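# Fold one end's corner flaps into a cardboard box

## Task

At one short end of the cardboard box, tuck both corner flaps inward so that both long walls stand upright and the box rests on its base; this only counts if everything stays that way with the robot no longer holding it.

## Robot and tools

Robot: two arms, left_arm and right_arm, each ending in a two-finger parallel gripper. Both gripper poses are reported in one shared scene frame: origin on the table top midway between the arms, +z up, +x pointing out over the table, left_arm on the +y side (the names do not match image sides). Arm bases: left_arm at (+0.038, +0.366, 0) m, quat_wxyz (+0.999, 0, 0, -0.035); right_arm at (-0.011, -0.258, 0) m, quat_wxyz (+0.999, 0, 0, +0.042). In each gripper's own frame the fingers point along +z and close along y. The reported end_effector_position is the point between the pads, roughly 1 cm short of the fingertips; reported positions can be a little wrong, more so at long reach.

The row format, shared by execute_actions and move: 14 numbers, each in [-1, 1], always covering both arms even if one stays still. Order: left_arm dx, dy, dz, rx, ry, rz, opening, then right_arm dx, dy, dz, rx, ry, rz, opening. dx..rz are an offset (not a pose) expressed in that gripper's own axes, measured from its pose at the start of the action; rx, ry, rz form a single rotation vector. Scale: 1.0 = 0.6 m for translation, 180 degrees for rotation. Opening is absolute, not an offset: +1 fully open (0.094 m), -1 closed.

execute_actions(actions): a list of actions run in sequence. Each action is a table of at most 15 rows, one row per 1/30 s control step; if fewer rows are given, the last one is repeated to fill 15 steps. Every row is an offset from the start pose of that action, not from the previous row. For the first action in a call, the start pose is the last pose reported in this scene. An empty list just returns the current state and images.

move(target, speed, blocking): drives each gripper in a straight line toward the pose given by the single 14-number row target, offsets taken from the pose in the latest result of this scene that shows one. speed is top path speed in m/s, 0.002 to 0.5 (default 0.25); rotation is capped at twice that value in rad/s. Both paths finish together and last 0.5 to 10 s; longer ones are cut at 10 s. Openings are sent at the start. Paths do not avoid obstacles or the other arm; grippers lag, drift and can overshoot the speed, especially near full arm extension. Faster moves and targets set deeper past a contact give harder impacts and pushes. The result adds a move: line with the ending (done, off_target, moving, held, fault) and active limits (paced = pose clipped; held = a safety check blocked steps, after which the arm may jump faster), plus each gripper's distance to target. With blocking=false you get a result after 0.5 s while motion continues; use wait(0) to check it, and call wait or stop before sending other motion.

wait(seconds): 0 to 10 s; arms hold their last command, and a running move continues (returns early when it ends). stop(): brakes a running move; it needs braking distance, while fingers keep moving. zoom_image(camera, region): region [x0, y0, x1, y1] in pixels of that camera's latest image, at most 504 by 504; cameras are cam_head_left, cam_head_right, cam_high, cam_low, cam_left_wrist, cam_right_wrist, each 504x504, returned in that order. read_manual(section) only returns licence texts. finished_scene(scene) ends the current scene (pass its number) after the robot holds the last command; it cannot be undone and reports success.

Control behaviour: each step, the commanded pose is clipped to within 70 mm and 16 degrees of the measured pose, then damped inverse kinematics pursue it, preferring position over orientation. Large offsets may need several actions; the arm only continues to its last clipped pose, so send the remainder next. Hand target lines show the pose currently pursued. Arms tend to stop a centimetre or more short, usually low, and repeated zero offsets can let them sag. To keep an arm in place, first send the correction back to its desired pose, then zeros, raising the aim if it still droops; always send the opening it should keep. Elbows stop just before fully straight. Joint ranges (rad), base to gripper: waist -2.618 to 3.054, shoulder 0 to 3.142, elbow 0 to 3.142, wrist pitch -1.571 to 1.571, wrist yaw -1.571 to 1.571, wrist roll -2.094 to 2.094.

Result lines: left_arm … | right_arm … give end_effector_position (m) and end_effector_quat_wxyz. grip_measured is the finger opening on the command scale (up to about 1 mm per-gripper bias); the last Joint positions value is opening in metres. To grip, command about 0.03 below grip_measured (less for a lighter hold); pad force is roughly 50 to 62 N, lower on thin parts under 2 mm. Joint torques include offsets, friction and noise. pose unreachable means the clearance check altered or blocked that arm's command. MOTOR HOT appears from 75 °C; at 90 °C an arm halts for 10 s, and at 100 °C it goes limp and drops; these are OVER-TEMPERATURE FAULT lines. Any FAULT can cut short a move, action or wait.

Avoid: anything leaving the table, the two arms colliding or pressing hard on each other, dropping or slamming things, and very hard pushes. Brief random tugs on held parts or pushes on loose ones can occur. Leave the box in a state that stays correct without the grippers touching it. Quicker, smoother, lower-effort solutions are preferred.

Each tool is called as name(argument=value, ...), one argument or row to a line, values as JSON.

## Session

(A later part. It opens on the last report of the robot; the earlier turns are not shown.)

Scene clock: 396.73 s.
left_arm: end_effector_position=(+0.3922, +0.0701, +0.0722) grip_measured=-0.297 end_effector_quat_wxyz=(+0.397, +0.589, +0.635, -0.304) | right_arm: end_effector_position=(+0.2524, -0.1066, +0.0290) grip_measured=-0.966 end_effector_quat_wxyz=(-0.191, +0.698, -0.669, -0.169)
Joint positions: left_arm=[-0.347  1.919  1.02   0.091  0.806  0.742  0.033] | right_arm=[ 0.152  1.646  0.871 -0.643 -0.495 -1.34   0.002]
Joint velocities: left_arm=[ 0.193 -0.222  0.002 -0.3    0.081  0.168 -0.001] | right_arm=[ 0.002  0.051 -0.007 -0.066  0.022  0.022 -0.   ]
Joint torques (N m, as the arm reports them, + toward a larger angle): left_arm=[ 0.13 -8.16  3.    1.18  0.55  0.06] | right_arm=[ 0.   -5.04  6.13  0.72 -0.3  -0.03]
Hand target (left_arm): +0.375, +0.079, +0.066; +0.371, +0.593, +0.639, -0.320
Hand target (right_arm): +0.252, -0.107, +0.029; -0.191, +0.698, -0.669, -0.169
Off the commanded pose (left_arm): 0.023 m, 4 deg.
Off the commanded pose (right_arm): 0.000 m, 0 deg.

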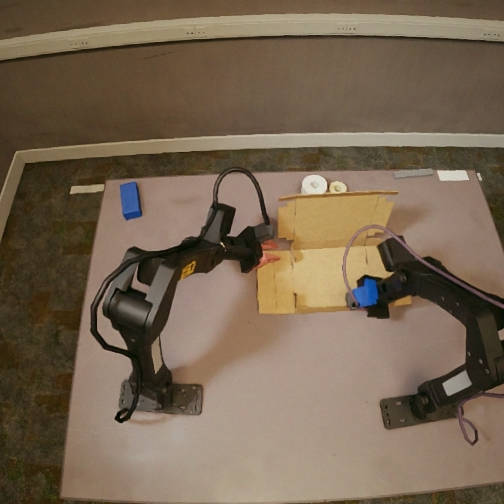

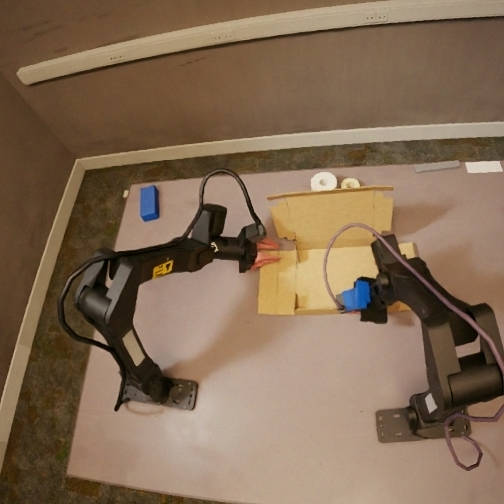

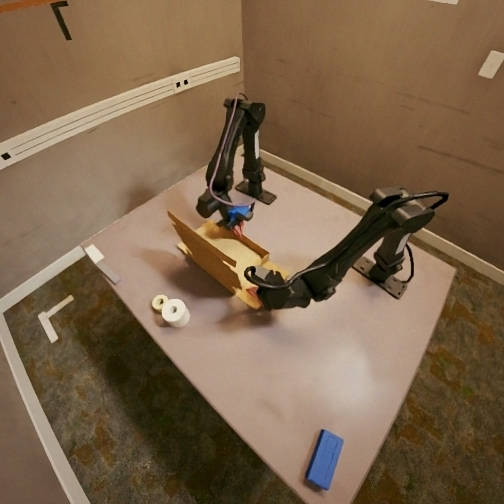

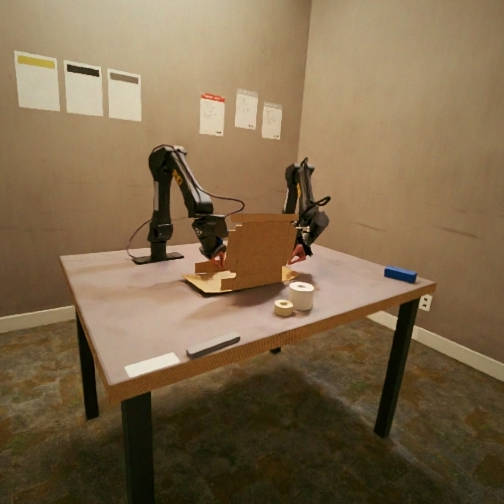

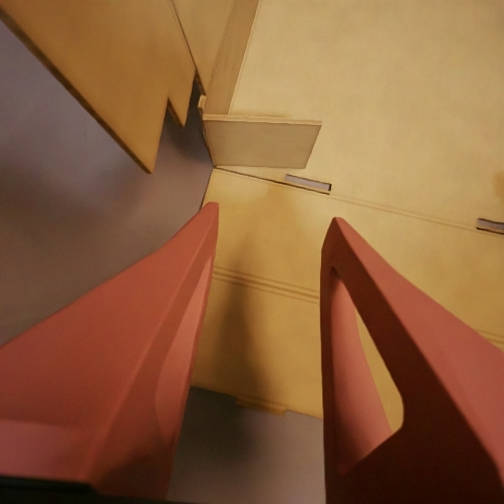

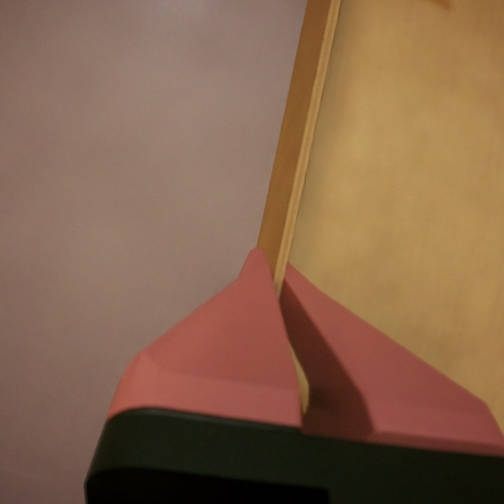

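execute_actions(
  actions=[],
)

Scene clock: 451.17 s.
left_arm: end_effector_position=(+0.3866, +0.0742, +0.0719) grip_measured=-0.297 end_effector_quat_wxyz=(+0.387, +0.595, +0.633, -0.309) | right_arm: end_effector_position=(+0.2524, -0.1066, +0.0290) grip_measured=-0.966 end_effector_quat_wxyz=(-0.191, +0.698, -0.669, -0.169)
Joint positions: left_arm=[-0.339  1.909  1.02   0.043  0.823  0.773  0.033] | right_arm=[ 0.152  1.646  0.871 -0.643 -0.495 -1.34   0.002]
Joint velocities: left_arm=[-0.012 -0.007  0.012 -0.007  0.051 -0.007  0.001] | right_arm=[ 0.007  0.017  0.012 -0.037 -0.037 -0.007 -0.001]
Joint torques (N m, as the arm reports them, + toward a larger angle): left_arm=[ 0.22 -8.24  3.06  1.2   0.61  0.06] | right_arm=[-0.01 -5.06  6.14  0.71 -0.29 -0.02]
Hand target (left_arm): +0.375, +0.079, +0.066; +0.371, +0.593, +0.639, -0.320
Hand target (right_arm): +0.252, -0.107, +0.029; -0.191, +0.698, -0.669, -0.169
Off the commanded pose (left_arm): 0.016 m, 3 deg.
Off the commanded pose (right_arm): 0.000 m, 0 deg.

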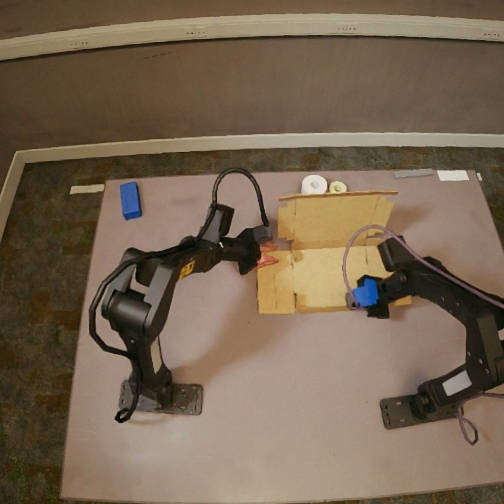

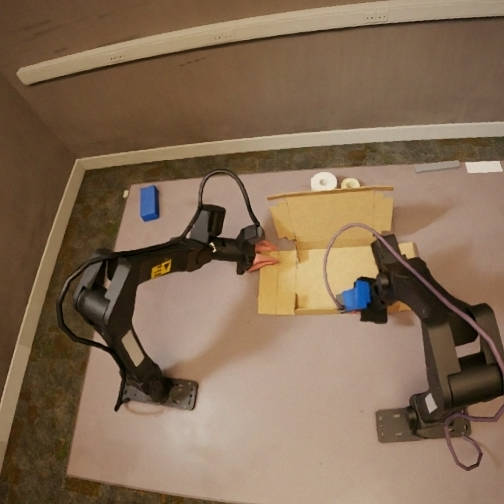

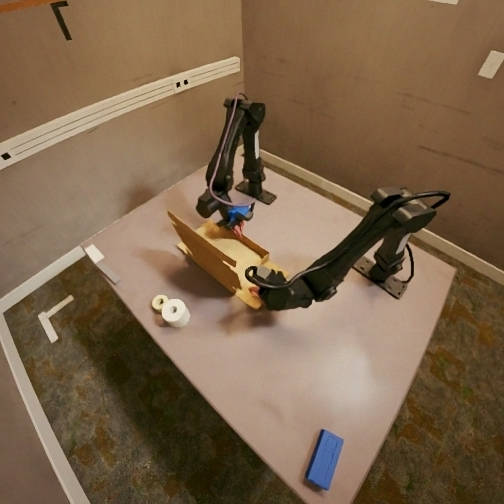

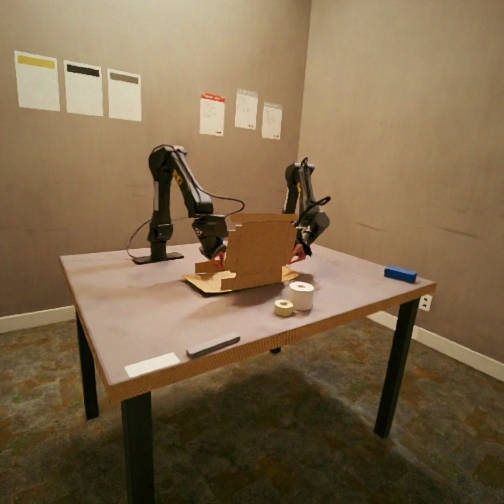

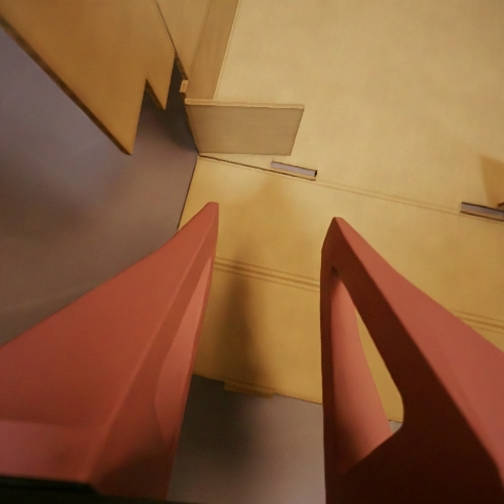

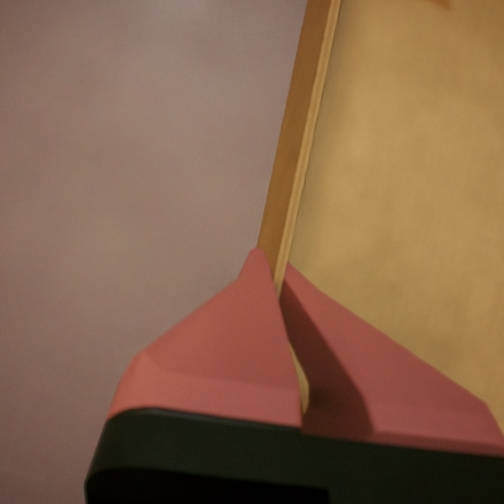

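zoom_image(
  camera="cam_left_wrist",
  region=[170, 70, 340, 200],
)

zoom_image(
  camera="cam_head_right",
  region=[280, 235, 320, 275],
)

Region (170, 70, 340, 200) of cam_left_wrist's 504x504 image, scaled by 2.965, with more detail than that image has; it fills the top 385 rows of this view, and the rest is white.

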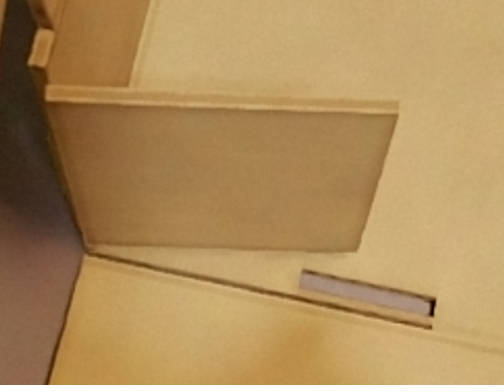

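Region (280, 235, 320, 275) of cam_head_right's 504x504 image, scaled by 12.600, with more detail than that image has.

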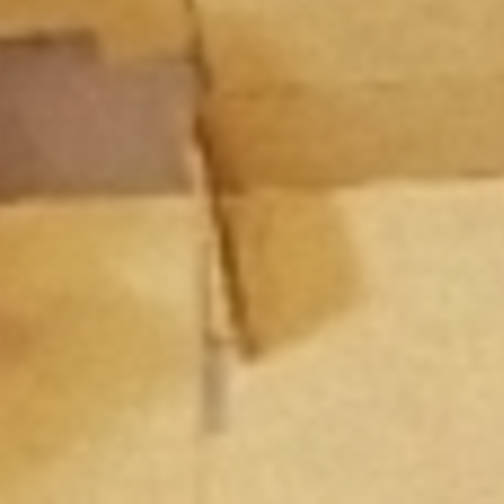

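move(
  target=[-0.0226,-0.0562,0.0271,-0.2653,0.033,-0.1953,-0.3,0,0,0,0,0,0,-1],
  speed=0.4,
)

Scene clock: 554.83 s.
left_arm: end_effector_position=(+0.3530, +0.0498, +0.0752) grip_measured=-0.297 end_effector_quat_wxyz=(+0.448, +0.191, +0.866, -0.110) | right_arm: end_effector_position=(+0.2524, -0.1066, +0.0290) grip_measured=-0.966 end_effector_quat_wxyz=(-0.191, +0.698, -0.669, -0.169)
Joint positions: left_arm=[-0.875  1.724  0.805  0.248 -0.393 -0.317  0.033] | right_arm=[ 0.152  1.646  0.871 -0.643 -0.495 -1.34   0.002]
Joint velocities: left_arm=[ 0.002  0.012 -0.017 -0.066  0.022 -0.037 -0.001] | right_arm=[-0.007  0.002 -0.007 -0.051  0.037 -0.11  -0.001]
Joint torques (N m, as the arm reports them, + toward a larger angle): left_arm=[-0.68 -4.52  7.58  1.46 -0.33 -0.02] | right_arm=[-0.03 -5.09  6.11  0.71 -0.31 -0.02]
Hand target (left_arm): +0.354, +0.046, +0.072; +0.443, +0.193, +0.870, -0.101
Hand target (right_arm): +0.252, -0.107, +0.029; -0.191, +0.698, -0.669, -0.169
Off the commanded pose (left_arm): 0.003 m, 1 deg.
Off the commanded pose (right_arm): 0.000 m, 0 deg.
move: done

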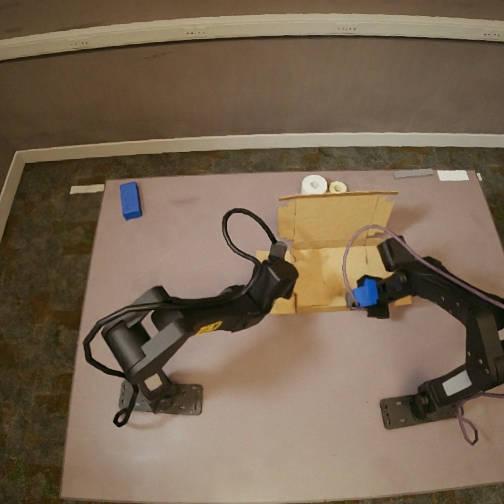

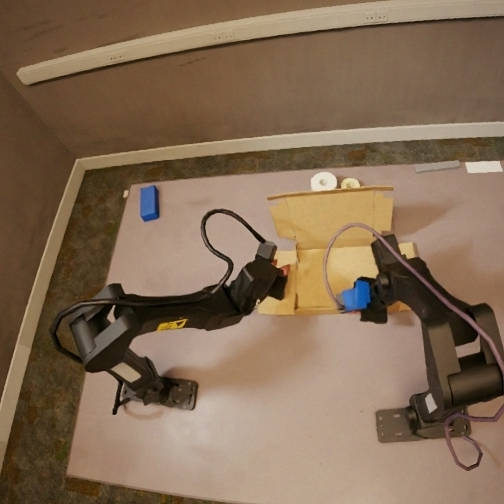

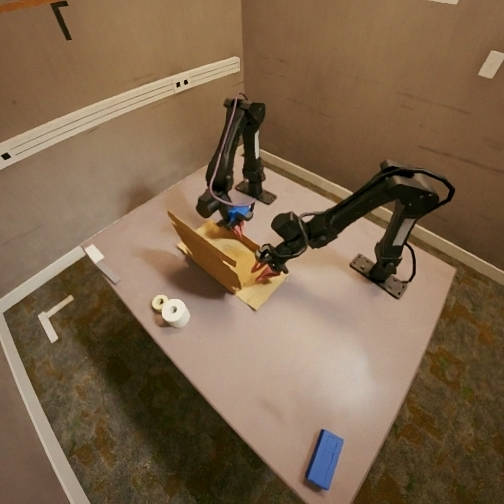

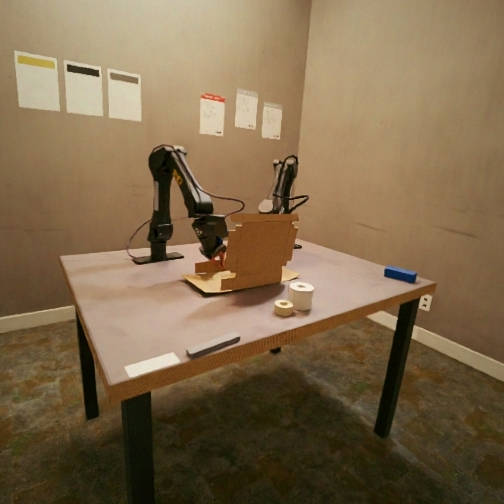

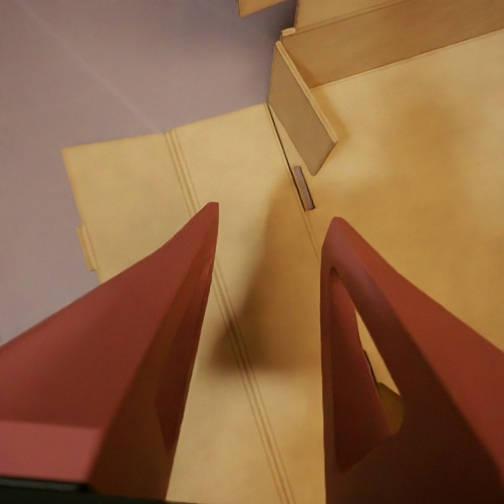

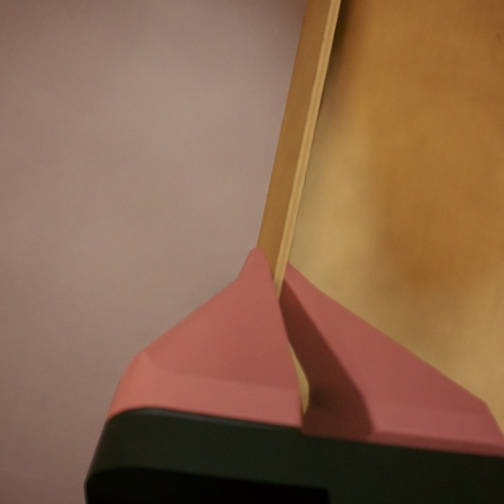

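execute_actions(
  actions=[
    [[0,0,0.002,0,0,0,-0.2,0,0,0,0,0,0,-1],[0,0,0.006,0,0,0,-0.05,0,0,0,0,0,0,-1],[0,0,0.012,0,0,0,0.1,0,0,0,0,0,0,-1],[0,0,0.020,0,0,0,0.25,0,0,0,0,0,0,-1],[0,0,0.029,0,0,0,0.4,0,0,0,0,0,0,-1],[0,0,0.038,0,0,0,0.4,0,0,0,0,0,0,-1],[0,0,0.048,0,0,0,0.4,0,0,0,0,0,0,-1],[0,0,0.058,0,0,0,0.4,0,0,0,0,0,0,-1],[0,0,0.067,0,0,0,0.4,0,0,0,0,0,0,-1],[0,0,0.076,0,0,0,0.4,0,0,0,0,0,0,-1],[0,0,0.084,0,0,0,0.4,0,0,0,0,0,0,-1],[0,0,0.090,0,0,0,0.4,0,0,0,0,0,0,-1],[0,0,0.095,0,0,0,0.4,0,0,0,0,0,0,-1],[0,0,0.097,0,0,0,0.4,0,0,0,0,0,0,-1],[0,0,0.098,0,0,0,0.4,0,0,0,0,0,0,-1]],
  ],
)

Scene clock: 570.37 s.
left_arm: end_effector_position=(+0.3829, +0.0424, +0.0307) grip_measured=+0.397 end_effector_quat_wxyz=(+0.433, +0.194, +0.875, -0.094) | right_arm: end_effector_position=(+0.2524, -0.1066, +0.0290) grip_measured=-0.966 end_effector_quat_wxyz=(-0.191, +0.698, -0.669, -0.169)
Joint positions: left_arm=[-0.82   1.929  0.886  0.338 -0.358 -0.286  0.066] | right_arm=[ 0.152  1.646  0.871 -0.643 -0.495 -1.34   0.002]
Joint velocities: left_arm=[ 0.066  0.261  0.173  0.11   0.051 -0.037  0.   ] | right_arm=[-0.007 -0.022  0.002  0.051 -0.007  0.066  0.001]
Joint torques (N m, as the arm reports them, + toward a larger angle): left_arm=[ 0.65 -6.88  6.98  1.81 -0.05  0.13] | right_arm=[-0.02 -5.07  6.14  0.74 -0.28 -0.03]
Hand target (left_arm): +0.396, +0.031, +0.041; +0.449, +0.192, +0.866, -0.109
Hand target (right_arm): +0.252, -0.107, +0.029; -0.191, +0.698, -0.669, -0.169
Off the commanded pose (left_arm): 0.022 m, 3 deg.
Off the commanded pose (right_arm): 0.000 m, 0 deg.

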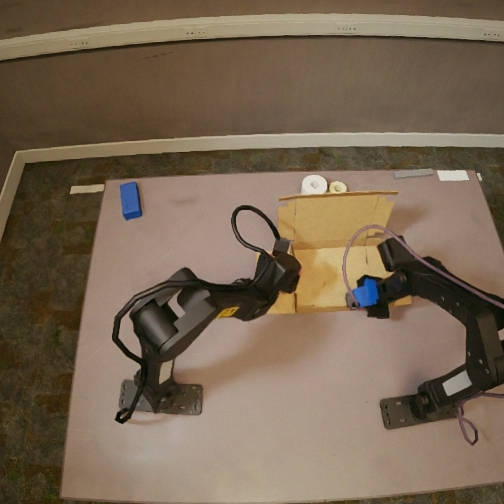

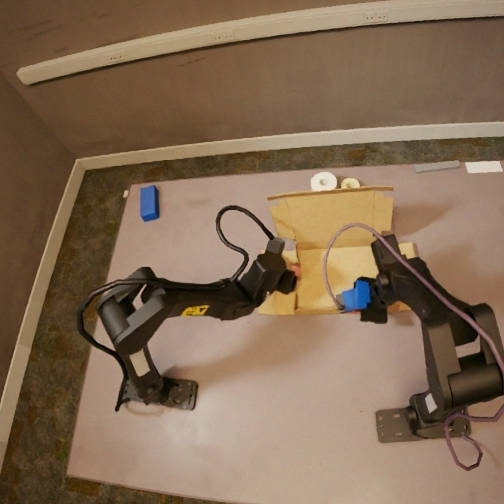

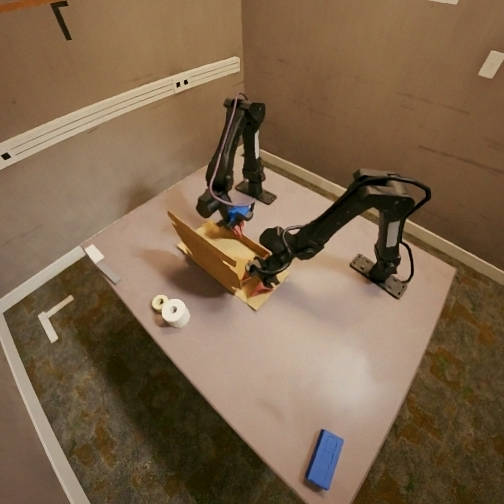

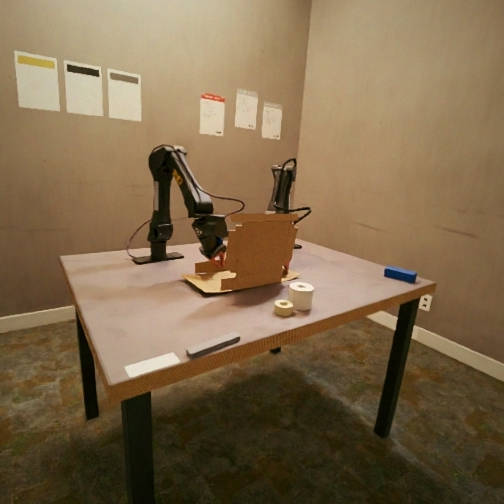

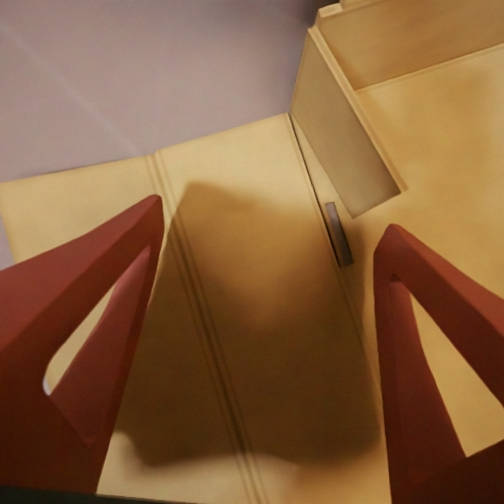

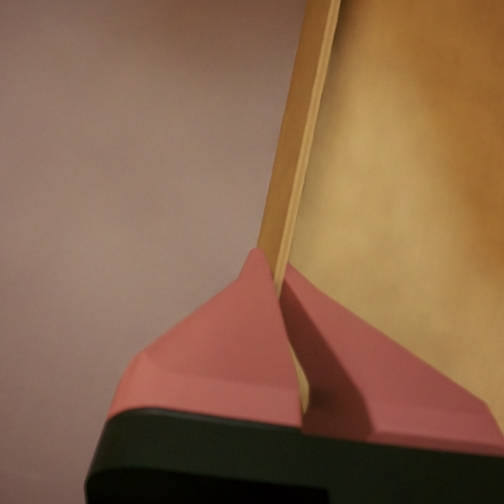

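execute_actions(
  actions=[],
)

Scene clock: 571.53 s.
left_arm: end_effector_position=(+0.3873, +0.0360, +0.0353) grip_measured=+0.397 end_effector_quat_wxyz=(+0.442, +0.195, +0.869, -0.104) | right_arm: end_effector_position=(+0.2524, -0.1066, +0.0290) grip_measured=-0.966 end_effector_quat_wxyz=(-0.191, +0.698, -0.669, -0.169)
Joint positions: left_arm=[-0.818  1.939  0.898  0.365 -0.348 -0.277  0.066] | right_arm=[ 0.152  1.646  0.871 -0.643 -0.495 -1.34   0.002]
Joint velocities: left_arm=[ 0.007 -0.002  0.007  0.022 -0.081  0.081 -0.   ] | right_arm=[ 0.002  0.002 -0.002 -0.007  0.022 -0.037 -0.001]
Joint torques (N m, as the arm reports them, + toward a larger angle): left_arm=[ 0.64 -6.63  6.86  1.75 -0.07  0.07] | right_arm=[-0.05 -5.1   6.17  0.72 -0.31 -0.01]
Hand target (left_arm): +0.396, +0.031, +0.041; +0.449, +0.192, +0.866, -0.109
Hand target (right_arm): +0.252, -0.107, +0.029; -0.191, +0.698, -0.669, -0.169
Off the commanded pose (left_arm): 0.013 m, 1 deg.
Off the commanded pose (right_arm): 0.000 m, 0 deg.

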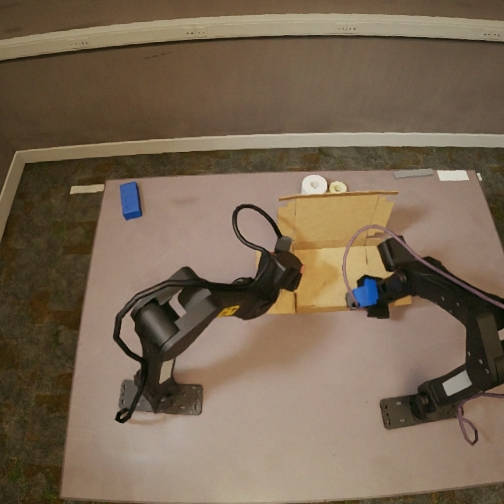

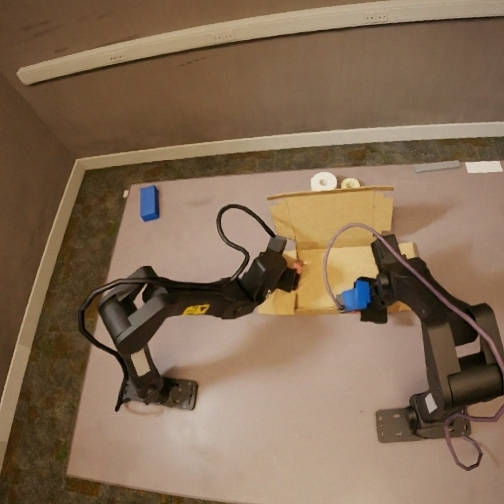

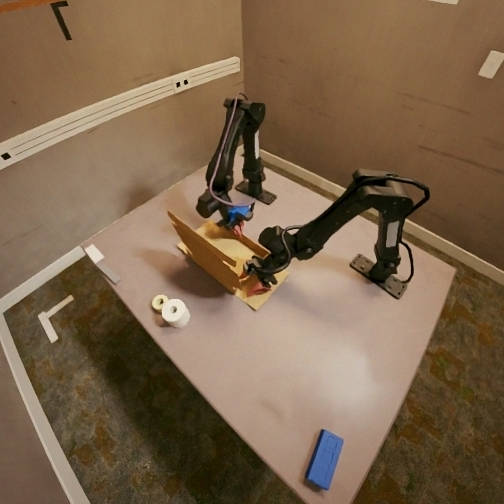

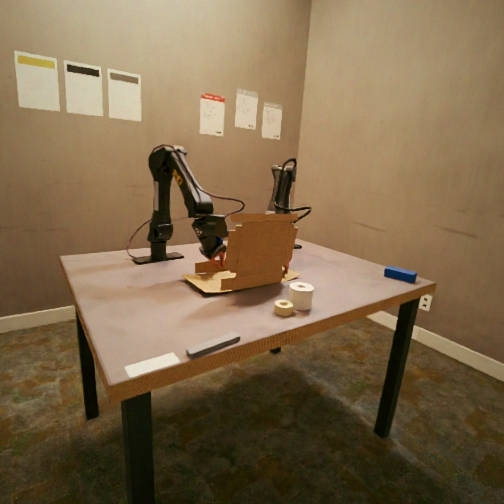

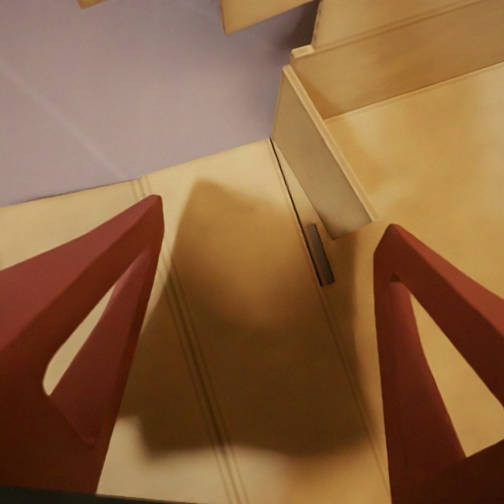

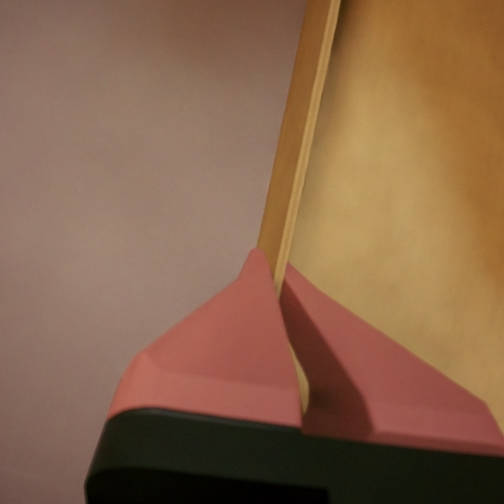

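execute_actions(
  actions=[
    [[-0.018,0,0.009,0,0,0,0.4,0,0,0,0,0,0,-1],[-0.019,0,0.010,0,0,0,0.4,0,0,0,0,0,0,-1],[-0.020,0,0.011,0,0,0,0.4,0,0,0,0,0,0,-1],[-0.021,0,0.0125,0,0,0,0.4,0,0,0,0,0,0,-1],[-0.0225,0,0.014,0,0,0,0.4,0,0,0,0,0,0,-1],[-0.024,0,0.0155,0,0,0,0.4,0,0,0,0,0,0,-1],[-0.0255,0,0.017,0,0,0,0.4,0,0,0,0,0,0,-1],[-0.027,0,0.018,0,0,0,0.4,0,0,0,0,0,0,-1],[-0.028,0,0.019,0,0,0,0.4,0,0,0,0,0,0,-1],[-0.029,0,0.020,0,0,0,0.38,0,0,0,0,0,0,-1],[-0.0295,0,0.0205,0,0,0,0.35,0,0,0,0,0,0,-1],[-0.030,0,0.021,0,0,0,0.32,0,0,0,0,0,0,-1],[-0.030,0,0.021,0,0,0,0.29,0,0,0,0,0,0,-1],[-0.030,0,0.021,0,0,0,0.27,0,0,0,0,0,0,-1],[-0.030,0,0.021,0,0,0,0.25,0,0,0,0,0,0,-1]],
  ],
)

Scene clock: 584.77 s.
left_arm: end_effector_position=(+0.4019, +0.0264, +0.0493) grip_measured=+0.263 end_effector_quat_wxyz=(+0.454, +0.191, +0.863, -0.114) | right_arm: end_effector_position=(+0.2524, -0.1066, +0.0290) grip_measured=-0.966 end_effector_quat_wxyz=(-0.191, +0.698, -0.669, -0.169)
Joint positions: left_arm=[-0.803  1.951  0.958  0.356 -0.335 -0.266  0.059] | right_arm=[ 0.152  1.646  0.871 -0.643 -0.495 -1.34   0.002]
Joint velocities: left_arm=[ 0.012  0.037  0.002 -0.081 -0.051  0.022 -0.02 ] | right_arm=[-0.002 -0.022  0.007 -0.066  0.022 -0.007  0.001]
Joint torques (N m, as the arm reports them, + toward a larger angle): left_arm=[ 0.77 -6.52  7.12  1.54 -0.01  0.07] | right_arm=[ 0.01 -5.05  6.2   0.71 -0.29 -0.03]
Hand target (left_arm): +0.406, +0.028, +0.043; +0.443, +0.195, +0.869, -0.104
Hand target (right_arm): +0.252, -0.107, +0.029; -0.191, +0.698, -0.669, -0.169
Off the commanded pose (left_arm): 0.008 m, 2 deg.
Off the commanded pose (right_arm): 0.000 m, 0 deg.

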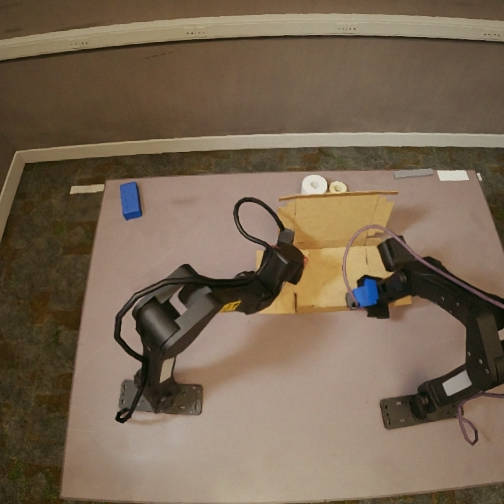

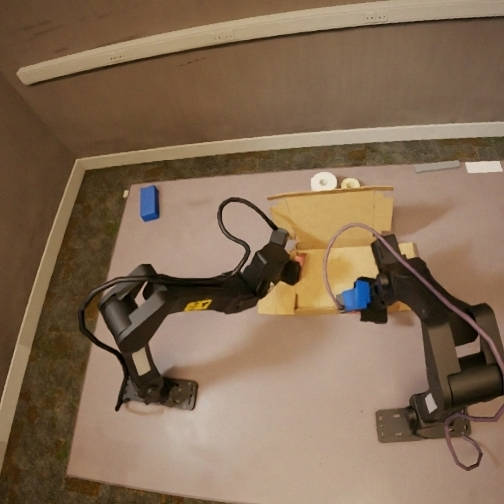

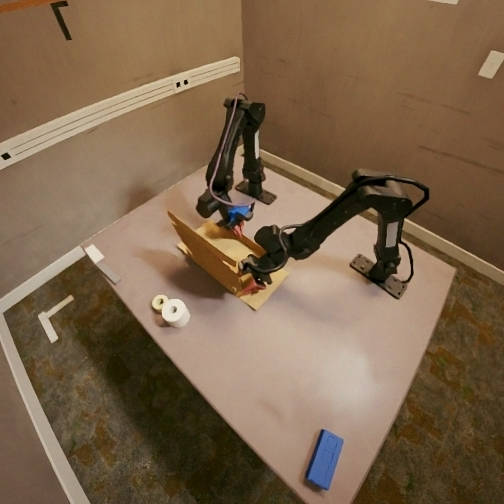

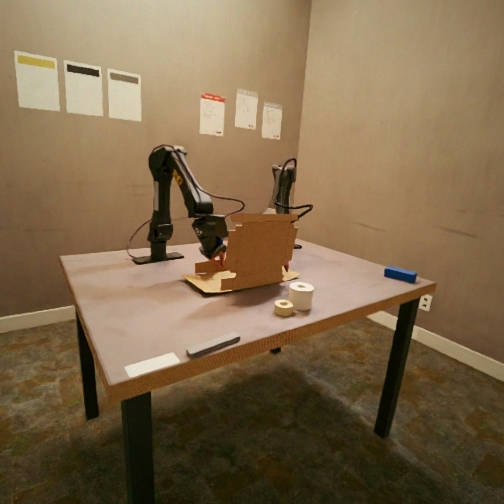

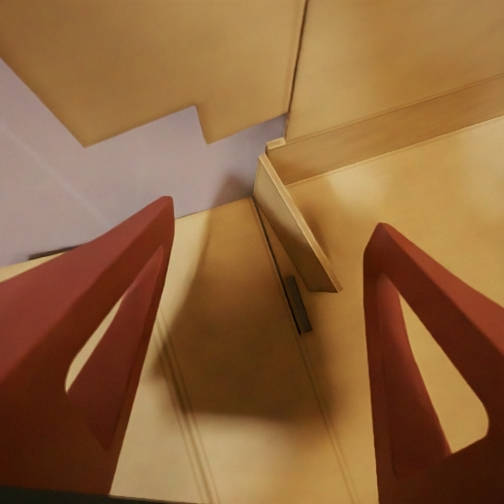

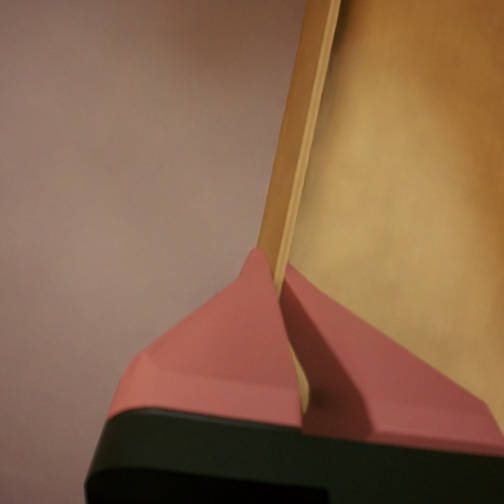

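execute_actions(
  actions=[],
)

Scene clock: 587.33 s.
left_arm: end_effector_position=(+0.4008, +0.0270, +0.0461) grip_measured=+0.253 end_effector_quat_wxyz=(+0.450, +0.194, +0.865, -0.111) | right_arm: end_effector_position=(+0.2524, -0.1066, +0.0290) grip_measured=-0.966 end_effector_quat_wxyz=(-0.191, +0.698, -0.669, -0.169)
Joint positions: left_arm=[-0.803  1.955  0.958  0.349 -0.333 -0.264  0.059] | right_arm=[ 0.152  1.646  0.871 -0.643 -0.495 -1.34   0.002]
Joint velocities: left_arm=[-0.017 -0.012  0.012 -0.007  0.007 -0.037  0.   ] | right_arm=[0.012 0.002 0.002 0.007 0.007 0.007 0.001]
Joint torques (N m, as the arm reports them, + toward a larger angle): left_arm=[ 0.86 -6.5   7.    1.52 -0.06  0.08] | right_arm=[-0.02 -5.09  6.16  0.72 -0.29 -0.01]
Hand target (left_arm): +0.406, +0.028, +0.043; +0.443, +0.195, +0.869, -0.105
Hand target (right_arm): +0.252, -0.107, +0.029; -0.191, +0.698, -0.669, -0.169
Off the commanded pose (left_arm): 0.006 m, 1 deg.
Off the commanded pose (right_arm): 0.000 m, 0 deg.

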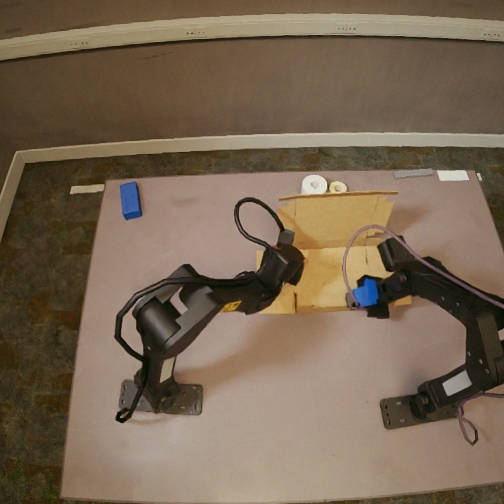

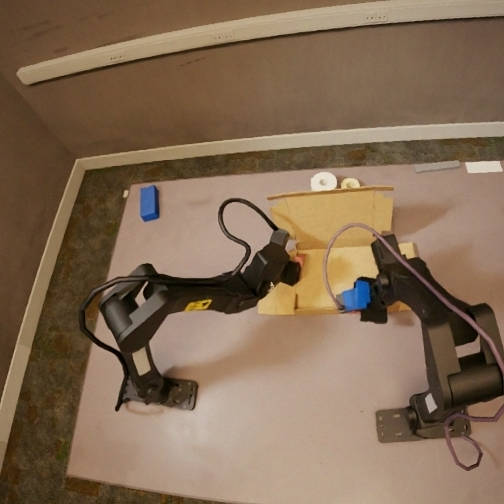

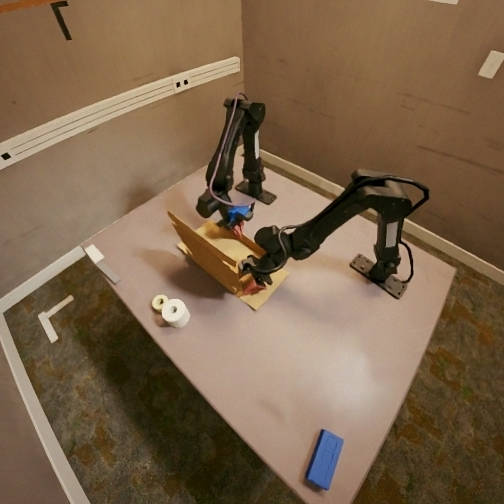

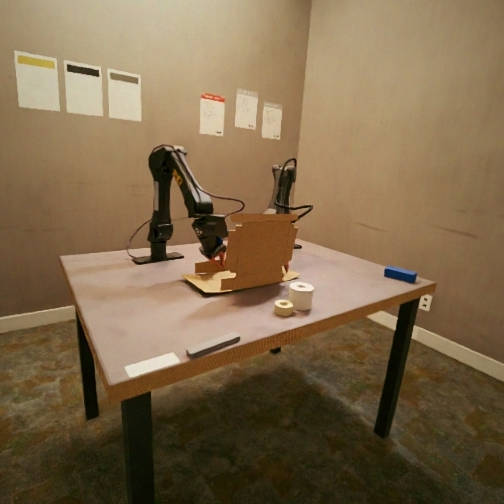

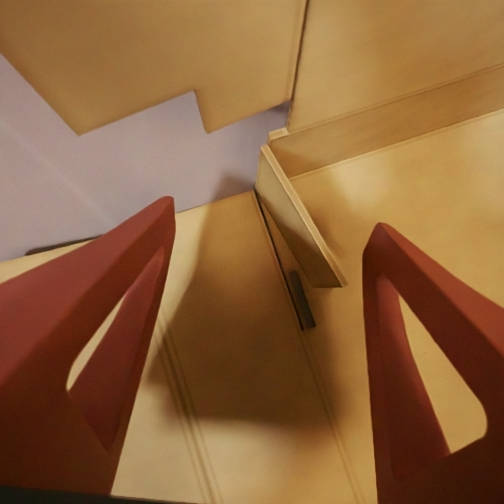

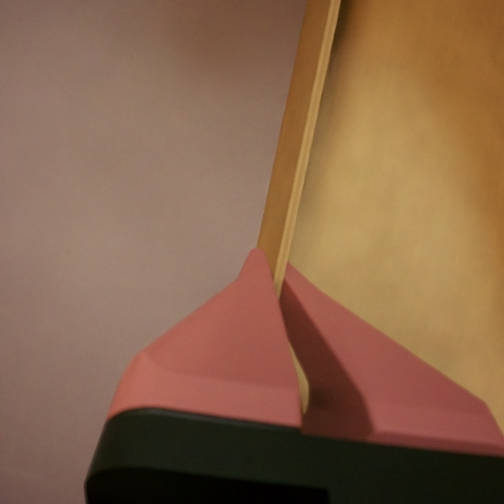

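execute_actions(
  actions=[
    [[0,0,0,0,0,0,0.22,0,0,0,0,0,0,-1],[0,0,0,0,0,0,0.17,0,0,0,0,0,0,-1],[0,0,0,0,0,0,0.11,0,0,0,0,0,0,-1],[0,0,0,0,0,0,0.05,0,0,0,0,0,0,-1],[0,0,0,0,0,0,0.0,0,0,0,0,0,0,-1],[0,0,0,0,0,0,-0.04,0,0,0,0,0,0,-1],[0,0,0,0,0,0,-0.07,0,0,0,0,0,0,-1],[0,0,0,0,0,0,-0.10,0,0,0,0,0,0,-1],[0,0,0,0,0,0,-0.13,0,0,0,0,0,0,-1],[0,0,0,0,0,0,-0.16,0,0,0,0,0,0,-1],[0,0,0,0,0,0,-0.19,0,0,0,0,0,0,-1],[0,0,0,0,0,0,-0.22,0,0,0,0,0,0,-1],[0,0,0,0,0,0,-0.24,0,0,0,0,0,0,-1],[0,0,0,0,0,0,-0.26,0,0,0,0,0,0,-1],[0,0,0,0,0,0,-0.27,0,0,0,0,0,0,-1]],
  ],
)

Scene clock: 598.23 s.
left_arm: end_effector_position=(+0.4002, +0.0258, +0.0460) grip_measured=-0.261 end_effector_quat_wxyz=(+0.449, +0.195, +0.864, -0.115) | right_arm: end_effector_position=(+0.2533, -0.1064, +0.0292) grip_measured=-0.966 end_effector_quat_wxyz=(-0.193, +0.699, -0.668, -0.168)
Joint positions: left_arm=[-0.803  1.955  0.958  0.35  -0.325 -0.264  0.035] | right_arm=[ 0.152  1.646  0.871 -0.64  -0.496 -1.341  0.002]
Joint velocities: left_arm=[-0.012 -0.022  0.022  0.022  0.066 -0.051 -0.013] | right_arm=[-0.017 -0.022 -0.007  0.007 -0.051 -0.037 -0.   ]
Joint torques (N m, as the arm reports them, + toward a larger angle): left_arm=[-0.05 -7.71  4.98  1.77 -0.28  0.03] | right_arm=[-0.05 -5.06  6.13  0.65 -0.28  0.01]
Hand target (left_arm): +0.401, +0.027, +0.046; +0.450, +0.194, +0.865, -0.111
Hand target (right_arm): +0.252, -0.107, +0.029; -0.191, +0.698, -0.669, -0.169
Off the commanded pose (left_arm): 0.001 m, 0 deg.
Off the commanded pose (right_arm): 0.001 m, 0 deg.

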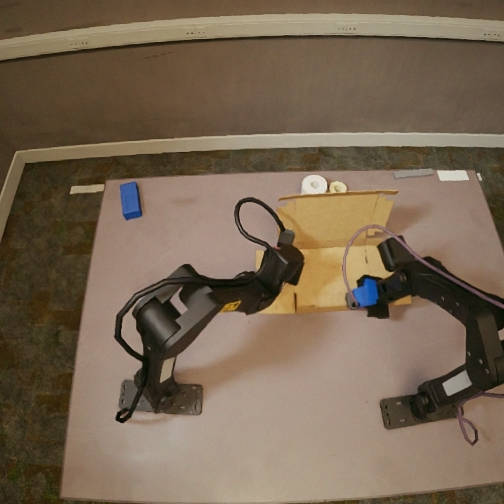

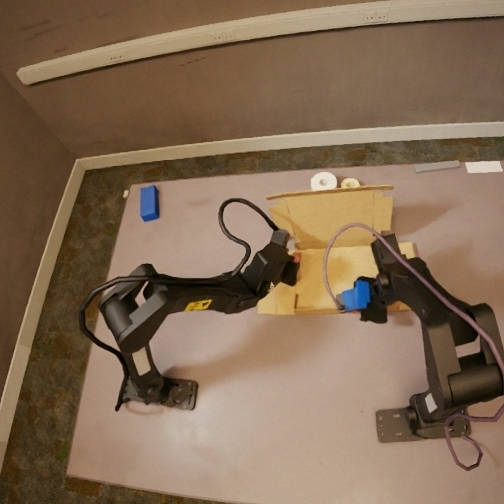

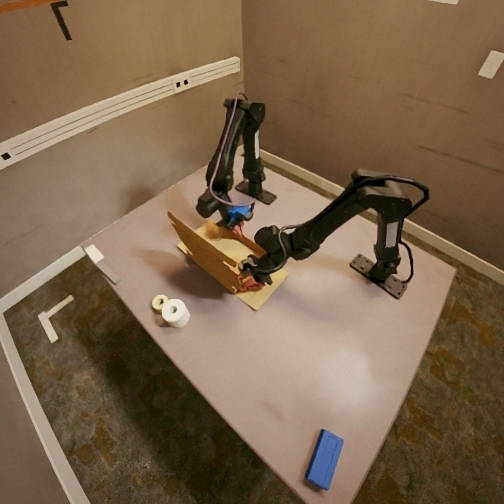

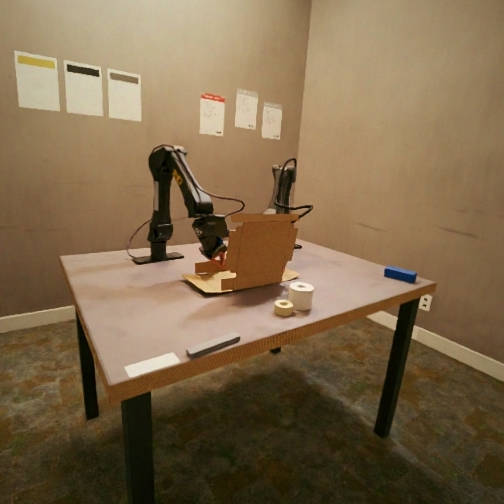

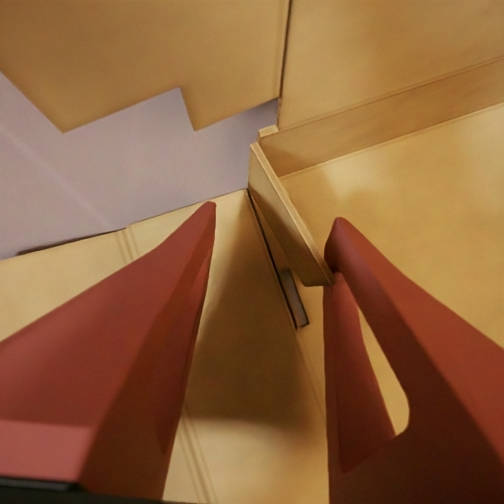

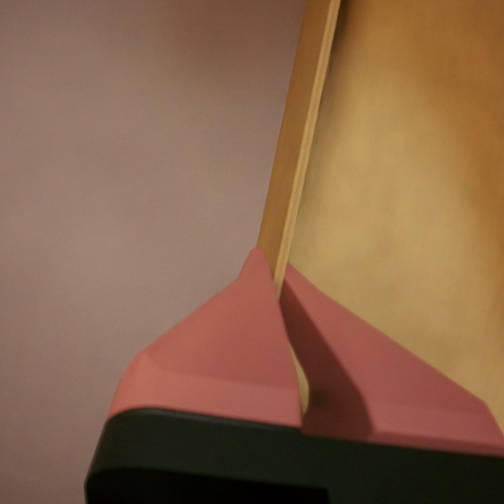

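execute_actions(
  actions=[
    [[0.001,0.002,-0.0015,0,0,0,-0.27,0,0,0,0,0,0,-1],[0.002,0.002,-0.003,0,0,0,-0.28,0,0,0,0,0,0,-1],[0.003,0.002,-0.0045,0,0,0,-0.29,0,0,0,0,0,0,-1],[0.004,0.002,-0.006,0,0,0,-0.30,0,0,0,0,0,0,-1],[0.005,0.002,-0.0075,0,0,0,-0.315,0,0,0,0,0,0,-1],[0.006,0.002,-0.009,0,0,0,-0.33,0,0,0,0,0,0,-1],[0.007,0.002,-0.010,0,0,0,-0.345,0,0,0,0,0,0,-1],[0.0078,0.002,-0.011,0,0,0,-0.36,0,0,0,0,0,0,-1],[0.0083,0.002,-0.012,0,0,0,-0.375,0,0,0,0,0,0,-1],[0.0086,0.002,-0.0123,0,0,0,-0.39,0,0,0,0,0,0,-1],[0.0086,0.002,-0.0123,0,0,0,-0.405,0,0,0,0,0,0,-1],[0.0086,0.002,-0.0123,0,0,0,-0.42,0,0,0,0,0,0,-1],[0.0086,0.002,-0.0123,0,0,0,-0.43,0,0,0,0,0,0,-1],[0.0086,0.002,-0.0123,0,0,0,-0.44,0,0,0,0,0,0,-1],[0.0086,0.002,-0.0123,0,0,0,-0.45,0,0,0,0,0,0,-1]],
  ],
)

Scene clock: 623.73 s.
left_arm: end_effector_position=(+0.3999, +0.0244, +0.0466) grip_measured=-0.442 end_effector_quat_wxyz=(+0.449, +0.196, +0.864, -0.118) | right_arm: end_effector_position=(+0.2548, -0.1060, +0.0294) grip_measured=-0.966 end_effector_quat_wxyz=(-0.196, +0.700, -0.666, -0.166)
Joint positions: left_arm=[-0.803  1.955  0.958  0.354 -0.319 -0.265  0.026] | right_arm=[ 0.152  1.646  0.871 -0.633 -0.496 -1.343  0.002]
Joint velocities: left_arm=[-0.007 -0.007  0.007  0.066 -0.066  0.022 -0.01 ] | right_arm=[ 0.007  0.027  0.007  0.007  0.007 -0.007 -0.001]
Joint torques (N m, as the arm reports them, + toward a larger angle): left_arm=[-0.55 -9.34  2.19  1.88 -0.32 -0.01] | right_arm=[ 0.04 -5.15  6.18  0.66 -0.29  0.  ]
Hand target (left_arm): +0.393, +0.030, +0.046; +0.449, +0.195, +0.865, -0.115
Hand target (right_arm): +0.253, -0.106, +0.029; -0.193, +0.699, -0.668, -0.168
Off the commanded pose (left_arm): 0.010 m, 0 deg.
Off the commanded pose (right_arm): 0.002 m, 0 deg.

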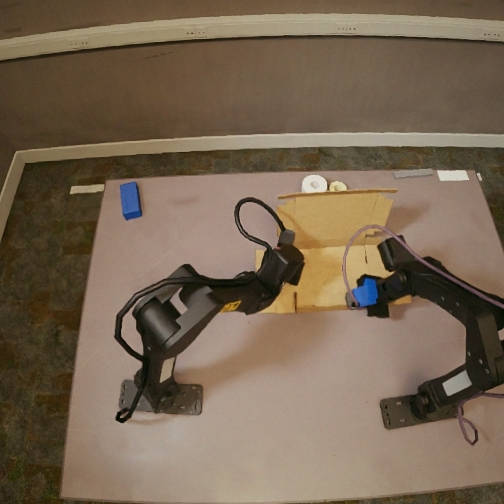

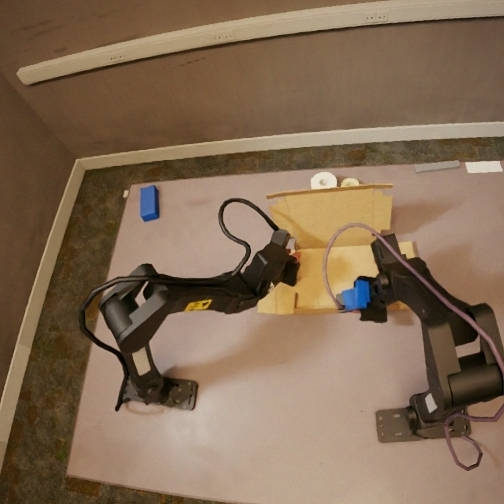

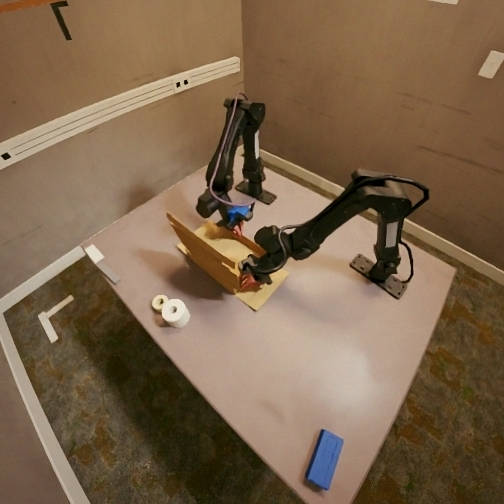

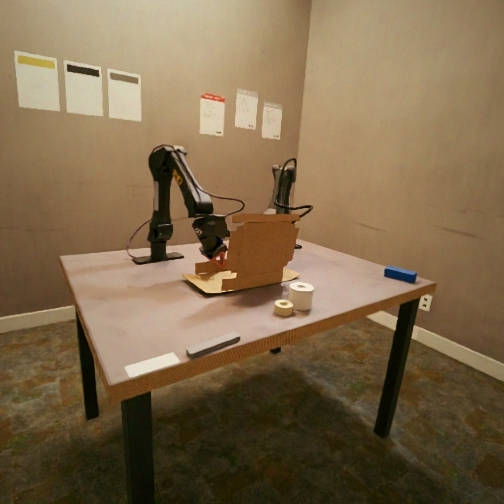

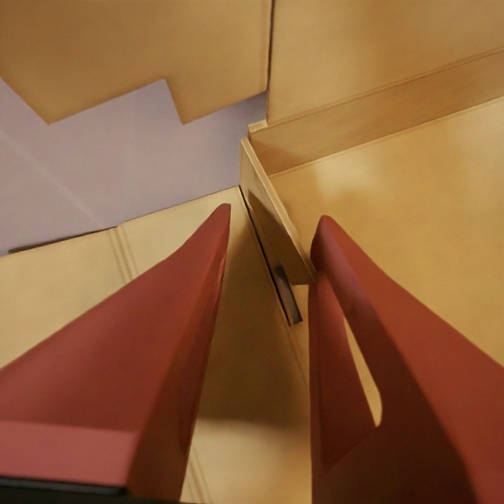

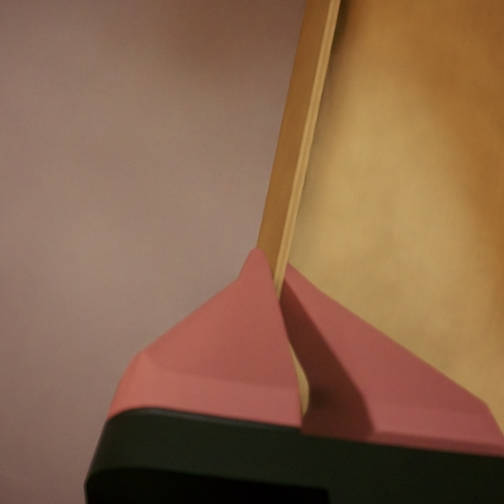

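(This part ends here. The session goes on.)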